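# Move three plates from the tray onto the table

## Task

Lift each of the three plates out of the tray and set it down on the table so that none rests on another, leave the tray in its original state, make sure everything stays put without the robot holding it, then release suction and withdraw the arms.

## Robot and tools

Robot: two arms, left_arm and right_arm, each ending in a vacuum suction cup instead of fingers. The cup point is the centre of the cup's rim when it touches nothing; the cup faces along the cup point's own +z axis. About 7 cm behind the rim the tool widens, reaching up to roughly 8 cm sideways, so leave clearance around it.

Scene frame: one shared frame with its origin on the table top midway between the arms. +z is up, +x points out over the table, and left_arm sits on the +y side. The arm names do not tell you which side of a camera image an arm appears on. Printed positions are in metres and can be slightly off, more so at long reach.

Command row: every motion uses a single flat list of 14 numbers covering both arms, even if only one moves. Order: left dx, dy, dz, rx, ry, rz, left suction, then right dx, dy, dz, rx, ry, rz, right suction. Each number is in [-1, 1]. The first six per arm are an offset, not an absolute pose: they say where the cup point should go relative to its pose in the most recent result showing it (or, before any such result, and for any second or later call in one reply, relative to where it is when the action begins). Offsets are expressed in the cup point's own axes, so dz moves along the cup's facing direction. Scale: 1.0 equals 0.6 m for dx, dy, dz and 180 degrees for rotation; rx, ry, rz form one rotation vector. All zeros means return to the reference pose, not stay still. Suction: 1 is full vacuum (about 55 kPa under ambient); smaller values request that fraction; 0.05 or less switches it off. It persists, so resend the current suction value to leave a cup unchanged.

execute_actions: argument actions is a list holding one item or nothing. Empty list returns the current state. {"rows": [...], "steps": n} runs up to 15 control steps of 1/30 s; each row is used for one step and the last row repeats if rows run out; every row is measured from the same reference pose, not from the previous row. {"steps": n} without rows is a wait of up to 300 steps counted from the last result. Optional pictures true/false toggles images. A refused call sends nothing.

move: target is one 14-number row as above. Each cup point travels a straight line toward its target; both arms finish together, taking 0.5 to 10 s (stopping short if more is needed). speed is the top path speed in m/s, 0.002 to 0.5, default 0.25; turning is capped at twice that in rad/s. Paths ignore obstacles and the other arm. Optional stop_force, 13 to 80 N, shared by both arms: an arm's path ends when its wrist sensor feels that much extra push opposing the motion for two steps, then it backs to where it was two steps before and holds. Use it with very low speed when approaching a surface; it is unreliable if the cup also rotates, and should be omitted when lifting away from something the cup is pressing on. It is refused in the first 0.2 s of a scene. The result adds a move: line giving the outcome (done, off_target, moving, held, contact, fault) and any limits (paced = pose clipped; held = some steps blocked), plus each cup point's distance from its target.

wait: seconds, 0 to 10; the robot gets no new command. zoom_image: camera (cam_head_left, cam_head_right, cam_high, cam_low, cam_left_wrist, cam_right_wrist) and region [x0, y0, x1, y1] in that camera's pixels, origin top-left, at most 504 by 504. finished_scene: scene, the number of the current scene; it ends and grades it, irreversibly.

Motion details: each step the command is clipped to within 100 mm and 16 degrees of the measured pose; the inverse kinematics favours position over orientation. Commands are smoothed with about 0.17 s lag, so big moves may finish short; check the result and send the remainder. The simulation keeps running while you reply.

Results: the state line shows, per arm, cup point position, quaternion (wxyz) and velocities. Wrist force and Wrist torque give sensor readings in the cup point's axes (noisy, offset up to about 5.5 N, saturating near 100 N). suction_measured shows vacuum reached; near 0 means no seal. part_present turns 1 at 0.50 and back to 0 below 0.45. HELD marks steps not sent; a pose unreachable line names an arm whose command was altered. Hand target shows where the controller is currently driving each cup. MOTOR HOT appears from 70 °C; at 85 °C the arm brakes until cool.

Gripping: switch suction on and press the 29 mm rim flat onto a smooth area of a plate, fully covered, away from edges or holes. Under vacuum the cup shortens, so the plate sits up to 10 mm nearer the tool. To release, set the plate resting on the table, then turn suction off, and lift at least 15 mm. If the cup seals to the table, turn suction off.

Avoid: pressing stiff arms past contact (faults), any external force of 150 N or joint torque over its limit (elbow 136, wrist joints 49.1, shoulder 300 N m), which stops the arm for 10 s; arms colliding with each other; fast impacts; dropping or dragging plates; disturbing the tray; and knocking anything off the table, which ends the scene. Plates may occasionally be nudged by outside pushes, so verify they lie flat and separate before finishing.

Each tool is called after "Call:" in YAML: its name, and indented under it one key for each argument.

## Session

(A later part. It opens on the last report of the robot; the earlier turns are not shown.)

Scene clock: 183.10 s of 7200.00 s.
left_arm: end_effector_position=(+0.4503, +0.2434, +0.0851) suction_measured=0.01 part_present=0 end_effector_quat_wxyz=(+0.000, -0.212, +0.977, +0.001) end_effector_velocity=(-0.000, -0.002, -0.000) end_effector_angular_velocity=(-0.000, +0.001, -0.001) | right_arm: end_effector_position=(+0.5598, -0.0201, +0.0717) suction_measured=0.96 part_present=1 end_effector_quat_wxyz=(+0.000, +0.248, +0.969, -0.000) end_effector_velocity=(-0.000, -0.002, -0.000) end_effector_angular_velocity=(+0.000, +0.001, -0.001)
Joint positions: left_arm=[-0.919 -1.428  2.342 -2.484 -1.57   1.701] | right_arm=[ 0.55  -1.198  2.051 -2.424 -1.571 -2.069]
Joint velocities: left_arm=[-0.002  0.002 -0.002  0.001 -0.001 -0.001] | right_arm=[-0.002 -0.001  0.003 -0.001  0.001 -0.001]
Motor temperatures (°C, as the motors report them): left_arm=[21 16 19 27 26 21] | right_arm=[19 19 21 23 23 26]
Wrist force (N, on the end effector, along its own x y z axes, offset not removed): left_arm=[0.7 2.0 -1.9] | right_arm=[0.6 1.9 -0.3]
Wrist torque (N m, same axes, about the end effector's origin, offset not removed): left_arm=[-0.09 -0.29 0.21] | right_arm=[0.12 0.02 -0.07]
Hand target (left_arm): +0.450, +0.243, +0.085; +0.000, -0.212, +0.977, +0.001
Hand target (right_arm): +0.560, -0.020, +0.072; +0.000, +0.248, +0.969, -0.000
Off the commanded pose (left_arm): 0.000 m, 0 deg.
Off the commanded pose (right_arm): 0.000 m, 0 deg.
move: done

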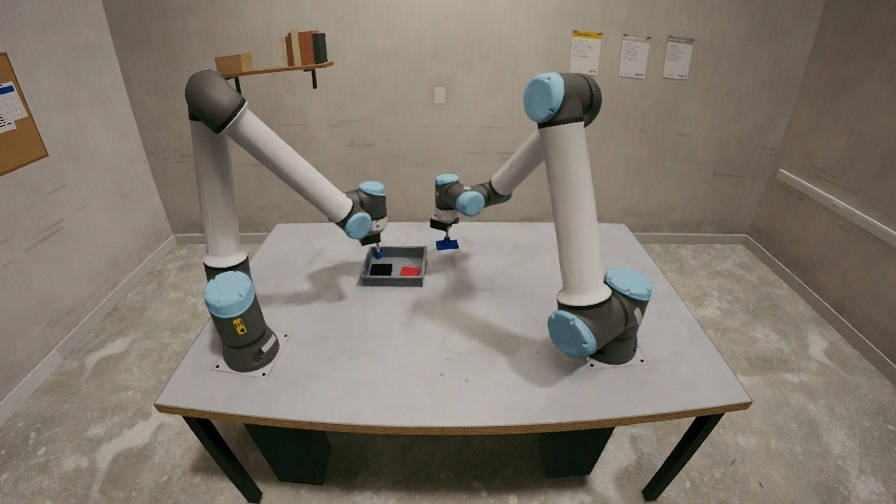

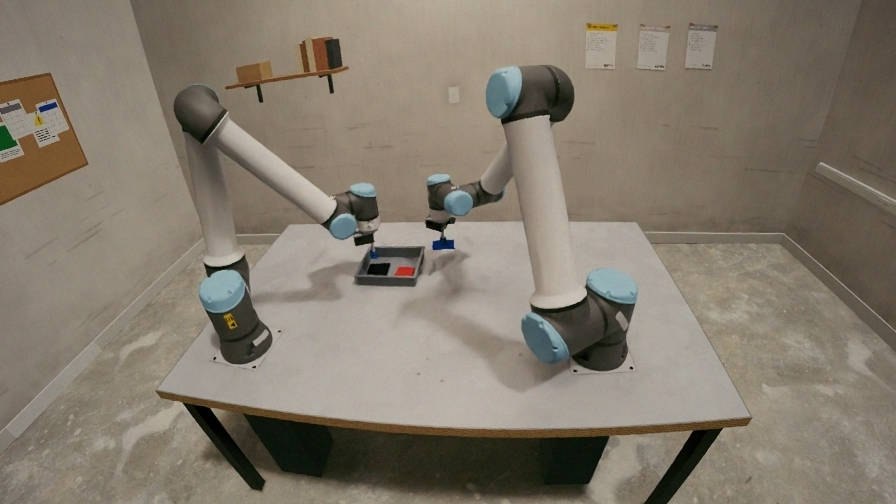

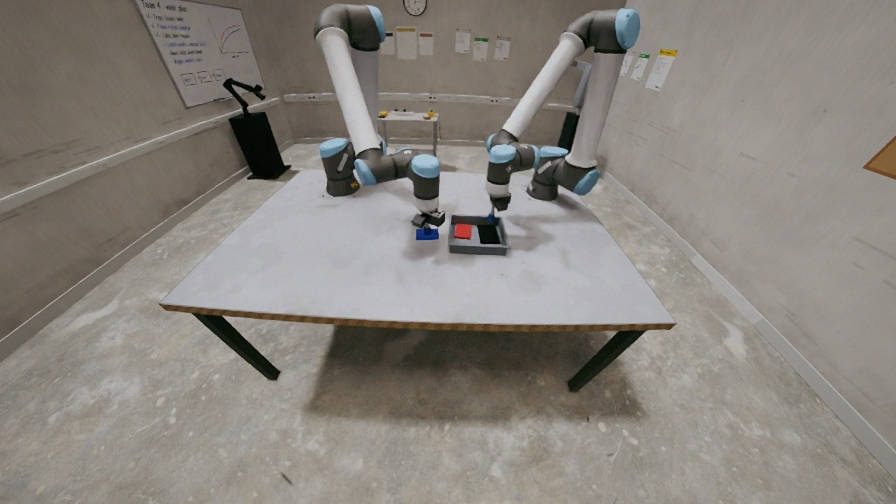

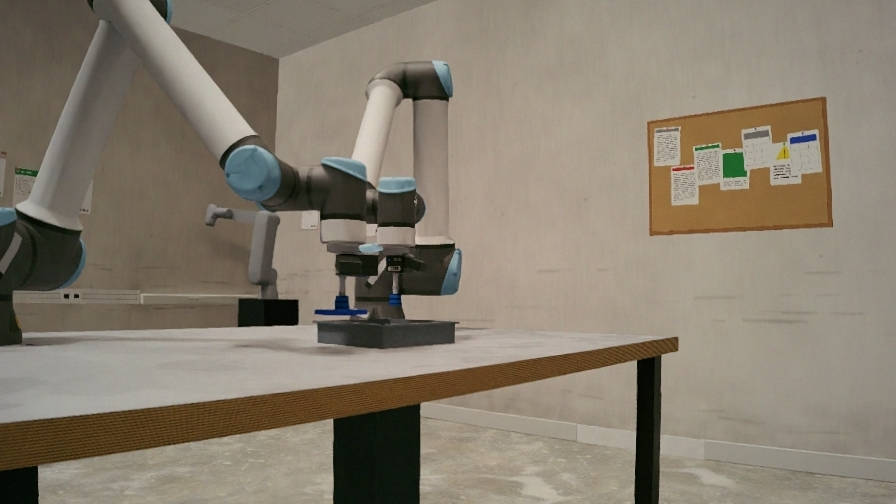

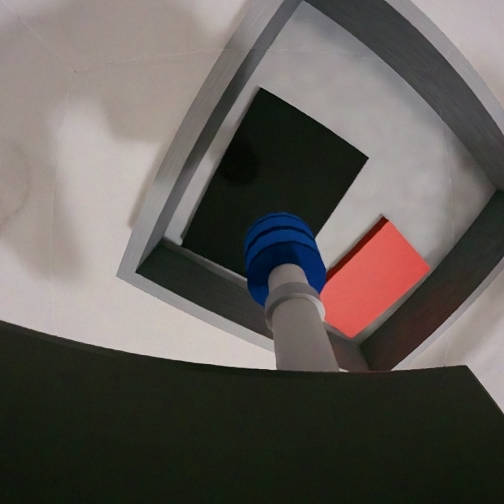

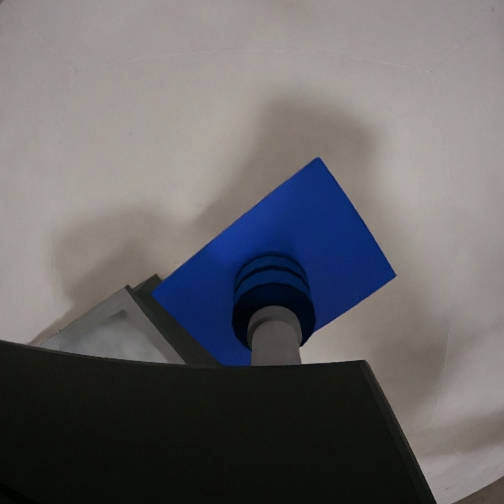

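Call:
move:
  target: [0,0,0.1218,0,0,0,1, 0,0,0.1087,0,0,0,1]
  speed: 0.09
  stop_force: 15

Call:
move:
  target: [0,0,0.017,0,0,0,1, 0,0,0.017,0,0,0,1]
  speed: 0.004
  stop_force: 13

Scene clock: 203.90 s of 7200.00 s.
left_arm: end_effector_position=(+0.4502, +0.2434, +0.0122) suction_measured=0.34 part_present=0 end_effector_quat_wxyz=(+0.000, -0.212, +0.977, +0.001) end_effector_velocity=(-0.000, -0.001, -0.002) end_effector_angular_velocity=(+0.001, +0.001, -0.002) | right_arm: end_effector_position=(+0.5598, -0.0201, +0.0067) suction_measured=0.98 part_present=1 end_effector_quat_wxyz=(+0.000, +0.248, +0.969, -0.000) end_effector_velocity=(+0.000, -0.001, -0.003) end_effector_angular_velocity=(-0.002, +0.002, +0.001)
Joint positions: left_arm=[-0.919 -1.285  2.377 -2.661 -1.57   1.701] | right_arm=[ 0.55  -1.103  2.073 -2.542 -1.571 -2.069]
Joint velocities: left_arm=[-0.001  0.005 -0.    -0.004 -0.001  0.   ] | right_arm=[-0.001  0.004  0.001 -0.002 -0.001 -0.002]
Motor temperatures (°C, as the motors report them): left_arm=[21 16 19 27 26 21] | right_arm=[19 19 21 23 23 26]
Wrist force (N, on the end effector, along its own x y z axes, offset not removed): left_arm=[1.6 0.5 1.4] | right_arm=[-0.3 0.1 4.4]
Wrist torque (N m, same axes, about the end effector's origin, offset not removed): left_arm=[-0.30 -0.45 0.17] | right_arm=[0.16 0.06 -0.06]
Hand target (left_arm): +0.450, +0.243, +0.012; +0.000, -0.212, +0.977, +0.001
Hand target (right_arm): +0.560, -0.020, +0.007; +0.000, +0.248, +0.969, -0.000
Off the commanded pose (left_arm): 0.000 m, 0 deg.
Off the commanded pose (right_arm): 0.000 m, 0 deg.
move: done

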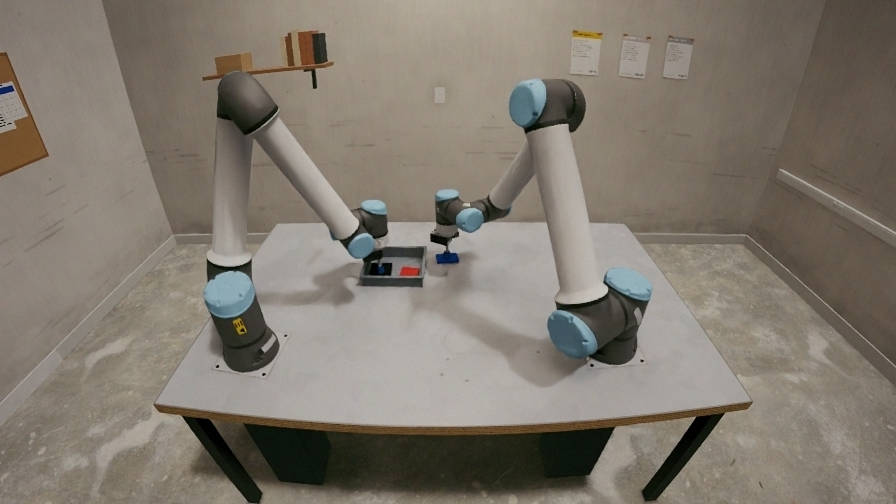

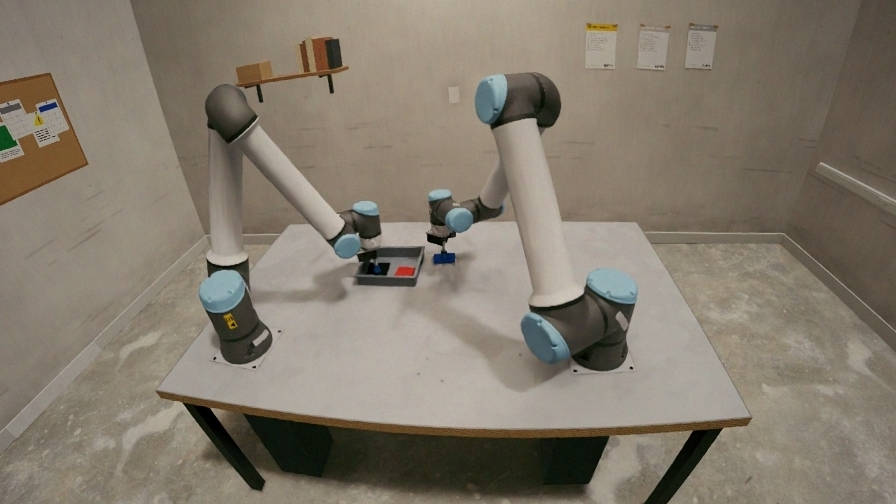

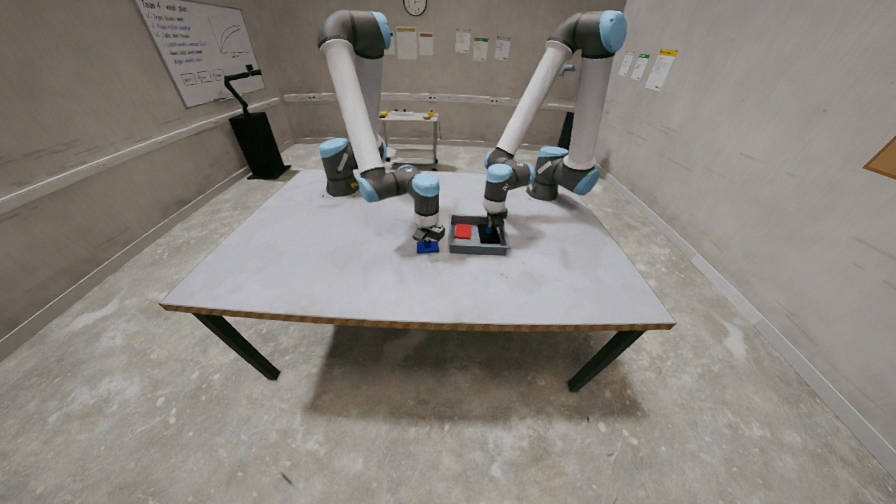

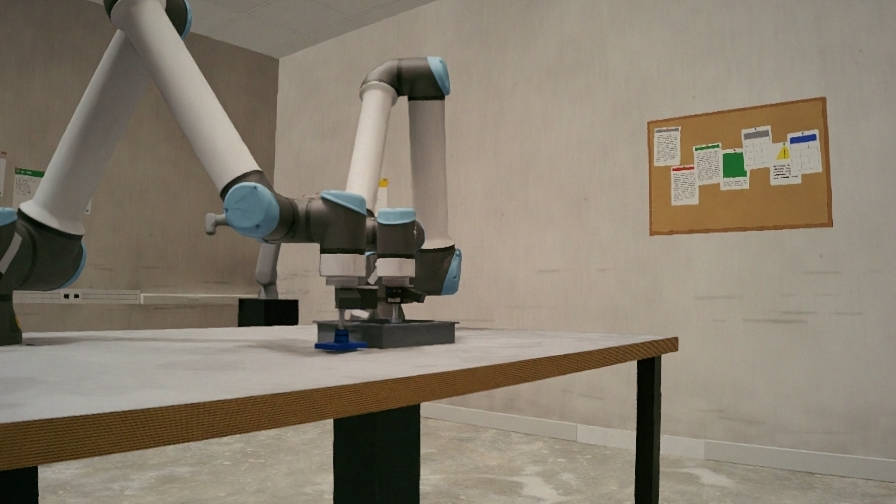

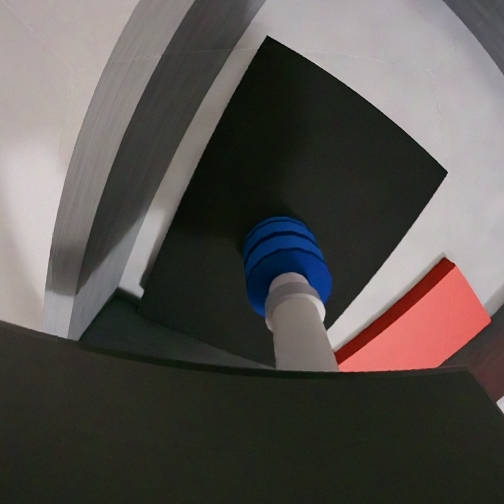

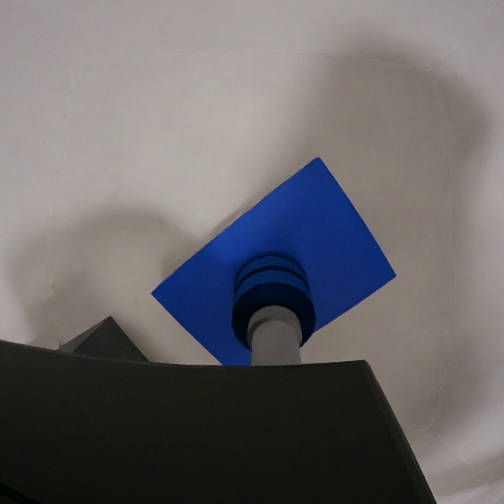

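Scene clock: 206.80 s of 7200.00 s.
left_arm: end_effector_position=(+0.4502, +0.2434, +0.0021) suction_measured=0.96 part_present=1 end_effector_quat_wxyz=(+0.000, -0.212, +0.977, +0.001) end_effector_velocity=(+0.001, -0.001, +0.001) end_effector_angular_velocity=(+0.001, -0.002, +0.000) | right_arm: end_effector_position=(+0.5598, -0.0201, +0.0005) suction_measured=0.98 part_present=1 end_effector_quat_wxyz=(+0.000, +0.248, +0.969, -0.000) end_effector_velocity=(+0.001, +0.000, +0.000) end_effector_angular_velocity=(+0.001, -0.002, +0.000)
Joint positions: left_arm=[-0.919 -1.264  2.38  -2.685 -1.57   1.701] | right_arm=[ 0.55  -1.093  2.075 -2.553 -1.571 -2.069]
Joint velocities: left_arm=[ 0.     0.    -0.002  0.002  0.003 -0.   ] | right_arm=[-0.    -0.    -0.    -0.002 -0.    -0.   ]
Motor temperatures (°C, as the motors report them): left_arm=[21 16 19 27 26 21] | right_arm=[19 19 21 23 23 26]
Wrist force (N, on the end effector, along its own x y z axes, offset not removed): left_arm=[1.6 7.2 -20.4] | right_arm=[-6.6 -5.5 -10.1]
Wrist torque (N m, same axes, about the end effector's origin, offset not removed): left_arm=[0.01 -0.37 0.17] | right_arm=[-0.39 1.07 -0.20]
Hand target (left_arm): +0.450, +0.243, +0.002; +0.000, -0.212, +0.977, +0.001
Hand target (right_arm): +0.560, -0.020, +0.000; +0.000, +0.248, +0.969, -0.000
Off the commanded pose (left_arm): 0.000 m, 0 deg.
Off the commanded pose (right_arm): 0.004 m, 0 deg.
move: contact (left_arm, right_arm)

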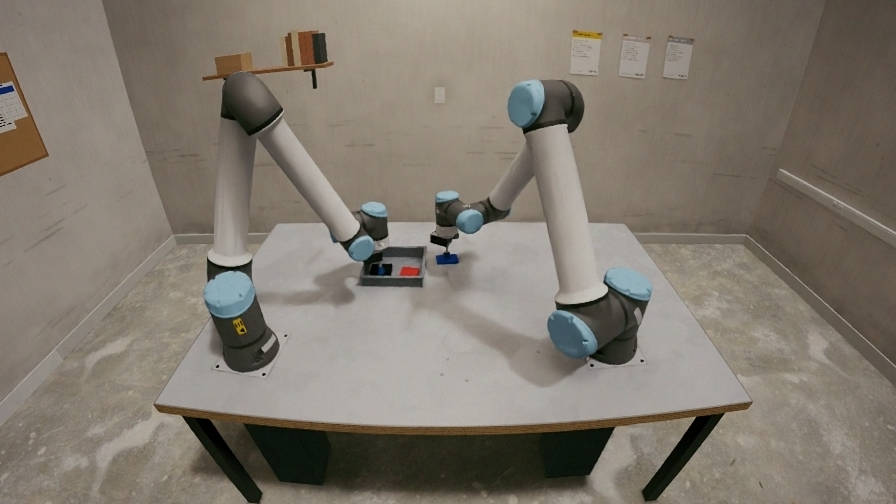

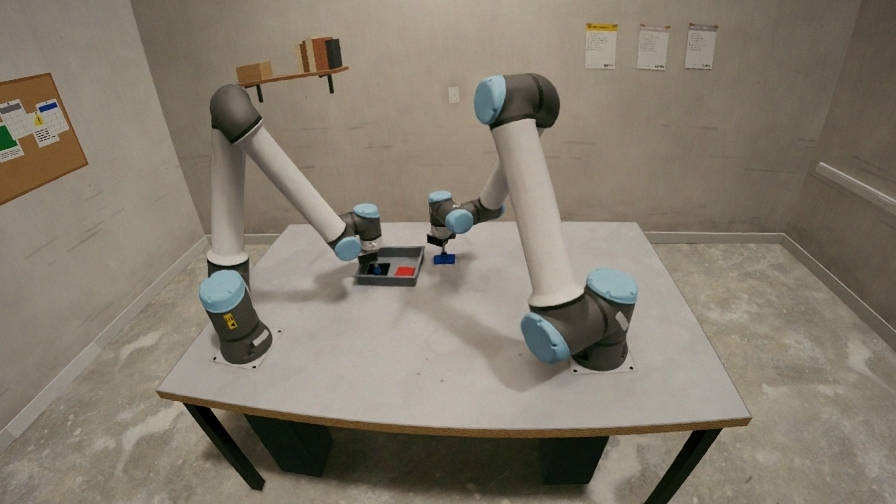

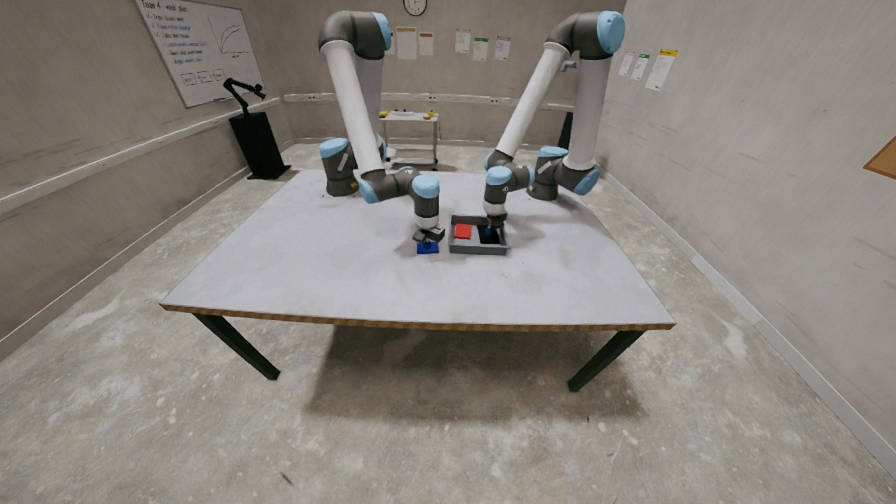

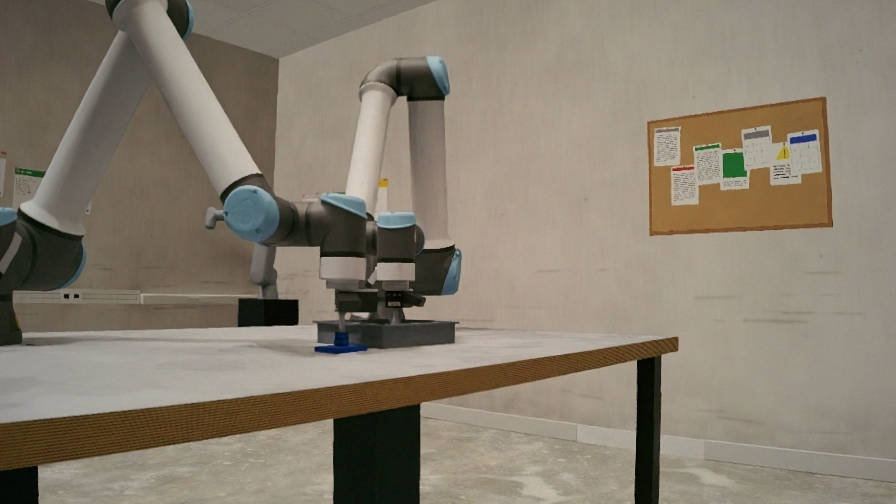

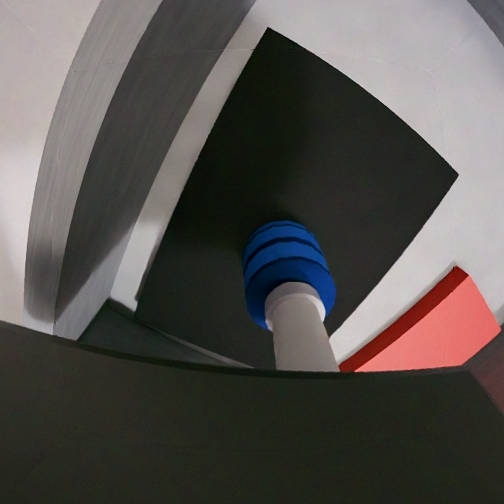

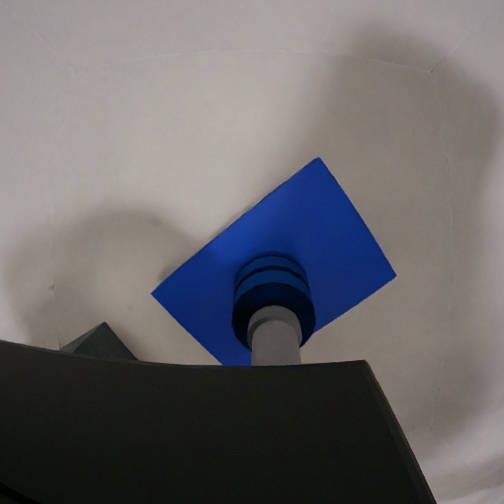

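Call:
move:
  target: [-0.0045,-0.002,-0.1065,0,0,0,1, 0,0,-0.1158,0,0,0,0]
  speed: 0.1

Call:
move:
  target: [-0.0977,0.2145,0,0,0,0,1, 0.296,0.1198,-0.008,0,0,0,0]
  speed: 0.24

Scene clock: 218.10 s of 7200.00 s.
left_arm: end_effector_position=(+0.4532, +0.2434, +0.0659) suction_measured=1.00 part_present=1 end_effector_quat_wxyz=(+0.000, -0.212, +0.977, +0.001) end_effector_velocity=(-0.001, +0.000, +0.001) end_effector_angular_velocity=(+0.001, +0.002, -0.001) | right_arm: end_effector_position=(+0.5597, -0.0201, +0.0698) suction_measured=0.01 part_present=0 end_effector_quat_wxyz=(+0.000, +0.248, +0.969, -0.000) end_effector_velocity=(-0.000, -0.000, +0.002) end_effector_angular_velocity=(-0.001, +0.000, +0.001)
Joint positions: left_arm=[-0.914 -1.389  2.349 -2.53  -1.57   1.706] | right_arm=[ 0.55  -1.195  2.052 -2.427 -1.571 -2.069]
Joint velocities: left_arm=[-0.    -0.002 -0.     0.005 -0.001  0.   ] | right_arm=[ 0.    -0.003 -0.001  0.004 -0.    -0.001]
Motor temperatures (°C, as the motors report them): left_arm=[21 16 19 27 26 21] | right_arm=[19 19 21 23 23 26]
Wrist force (N, on the end effector, along its own x y z axes, offset not removed): left_arm=[2.6 0.8 0.2] | right_arm=[-3.0 -1.5 -1.9]
Wrist torque (N m, same axes, about the end effector's origin, offset not removed): left_arm=[-0.28 -0.55 0.15] | right_arm=[-0.23 0.53 -0.02]
Hand target (left_arm): +0.453, +0.243, +0.066; +0.000, -0.212, +0.977, +0.001
Hand target (right_arm): +0.560, -0.020, +0.070; +0.000, +0.248, +0.969, -0.000
Off the commanded pose (left_arm): 0.000 m, 0 deg.
Off the commanded pose (right_arm): 0.000 m, 0 deg.
move: done

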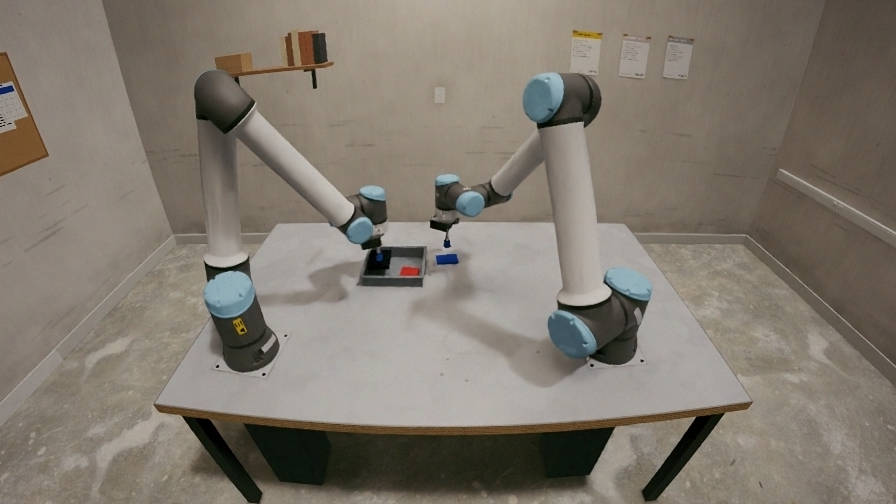

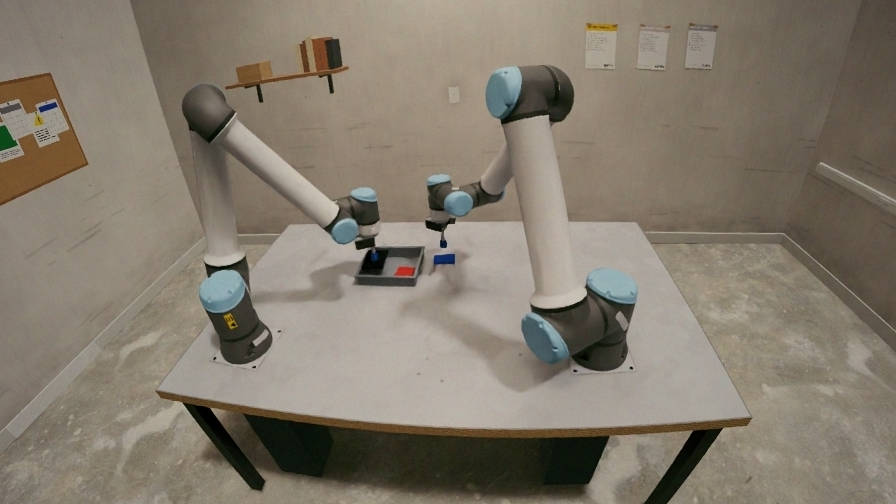

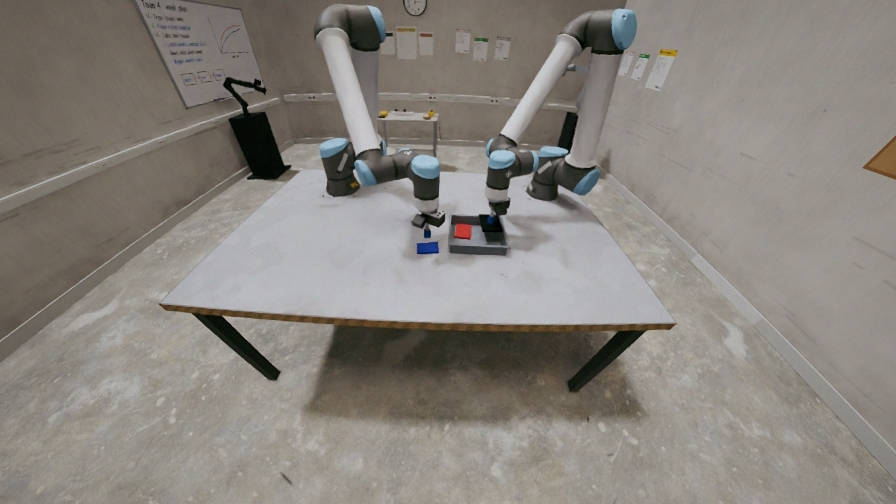

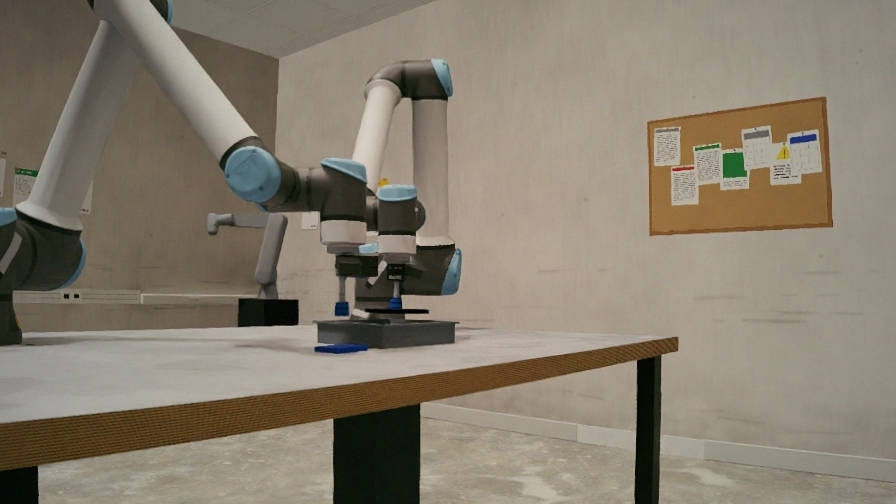

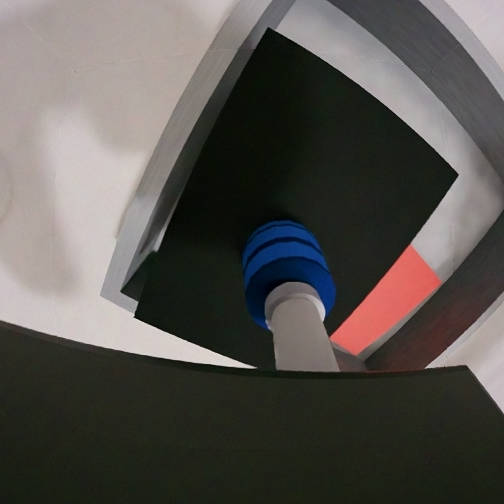

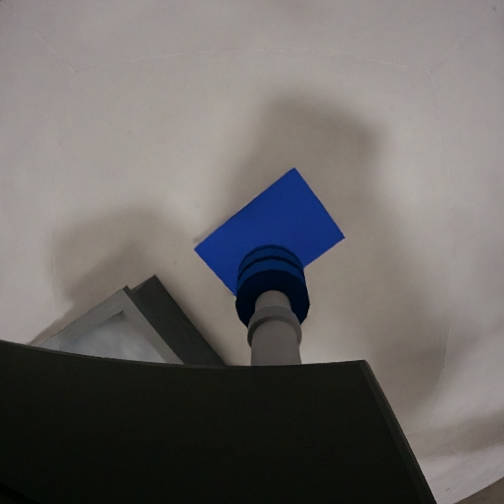

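Scene clock: 219.47 s of 7200.00 s.
left_arm: end_effector_position=(+0.4530, +0.3847, +0.0659) suction_measured=1.00 part_present=1 end_effector_quat_wxyz=(+0.000, -0.212, +0.977, +0.001) end_effector_velocity=(-0.001, +0.002, -0.001) end_effector_angular_velocity=(+0.002, +0.001, -0.001) | right_arm: end_effector_position=(+0.4389, +0.1283, +0.0746) suction_measured=0.01 part_present=0 end_effector_quat_wxyz=(+0.000, +0.248, +0.969, -0.000) end_effector_velocity=(-0.001, +0.002, +0.000) end_effector_angular_velocity=(+0.001, -0.001, -0.000)
Joint positions: left_arm=[-0.75  -1.507  2.495 -2.557 -1.57   1.87 ] | right_arm=[ 0.808 -1.143  1.955 -2.382 -1.571 -1.811]
Joint velocities: left_arm=[ 0.001 -0.001  0.002  0.001  0.     0.002] | right_arm=[ 0.003  0.001 -0.003 -0.     0.     0.003]
Motor temperatures (°C, as the motors report them): left_arm=[21 16 19 27 26 21] | right_arm=[19 19 21 23 23 26]
Wrist force (N, on the end effector, along its own x y z axes, offset not removed): left_arm=[0.5 1.3 1.3] | right_arm=[3.6 2.7 1.1]
Wrist torque (N m, same axes, about the end effector's origin, offset not removed): left_arm=[-0.22 -0.24 0.22] | right_arm=[0.27 -0.50 0.00]
Hand target (left_arm): +0.453, +0.385, +0.066; +0.000, -0.212, +0.977, +0.001
Hand target (right_arm): +0.439, +0.128, +0.075; +0.000, +0.248, +0.969, -0.000
Off the commanded pose (left_arm): 0.000 m, 0 deg.
Off the commanded pose (right_arm): 0.000 m, 0 deg.
move: done

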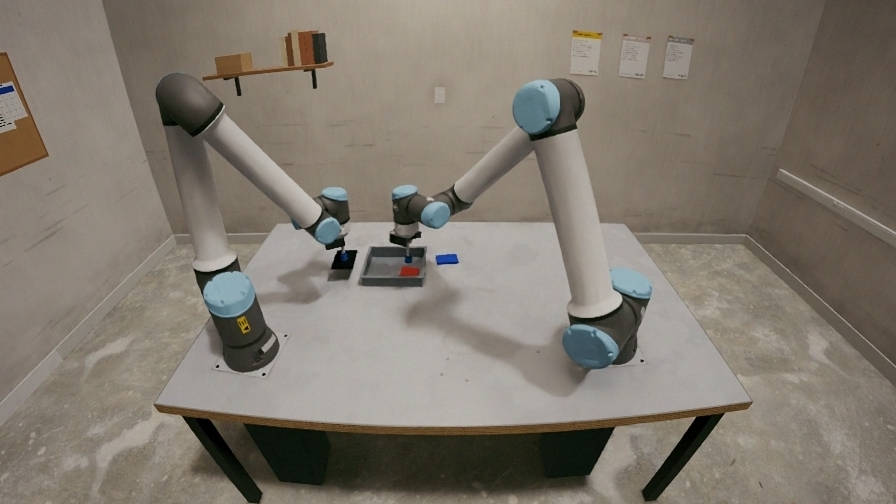

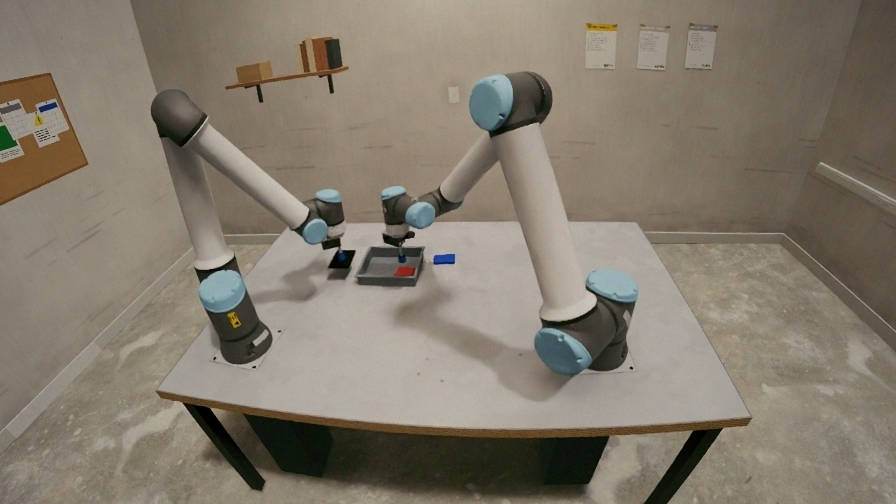

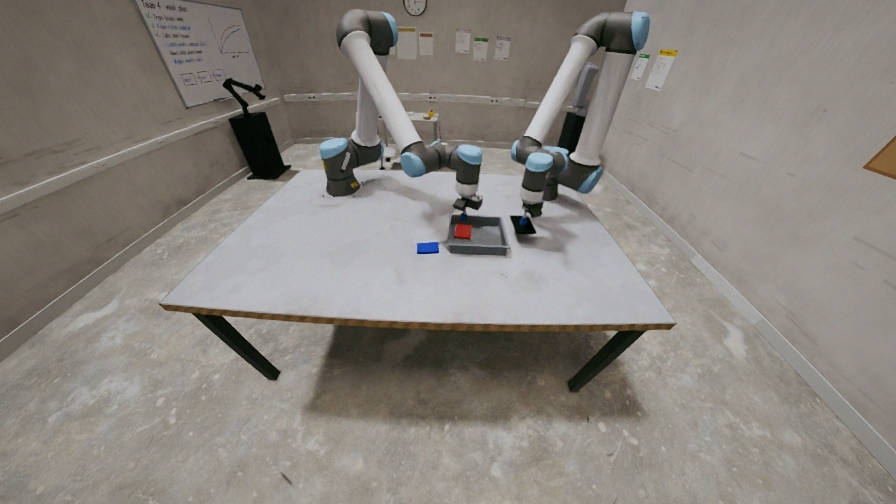

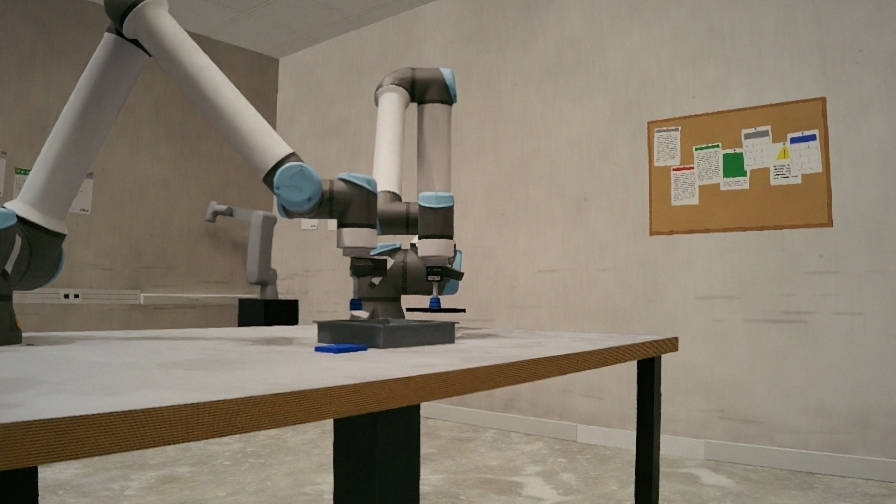

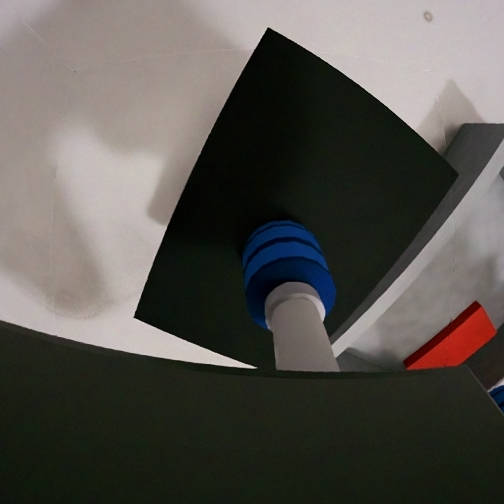

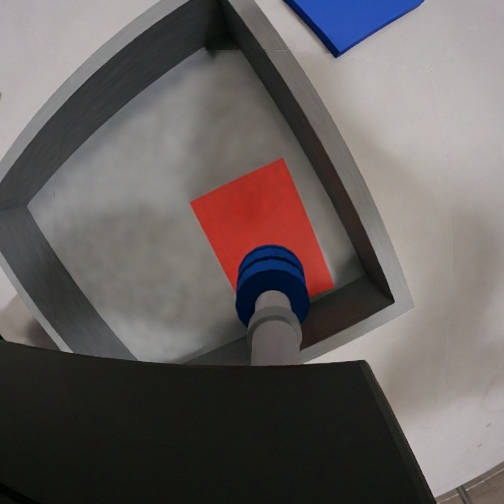

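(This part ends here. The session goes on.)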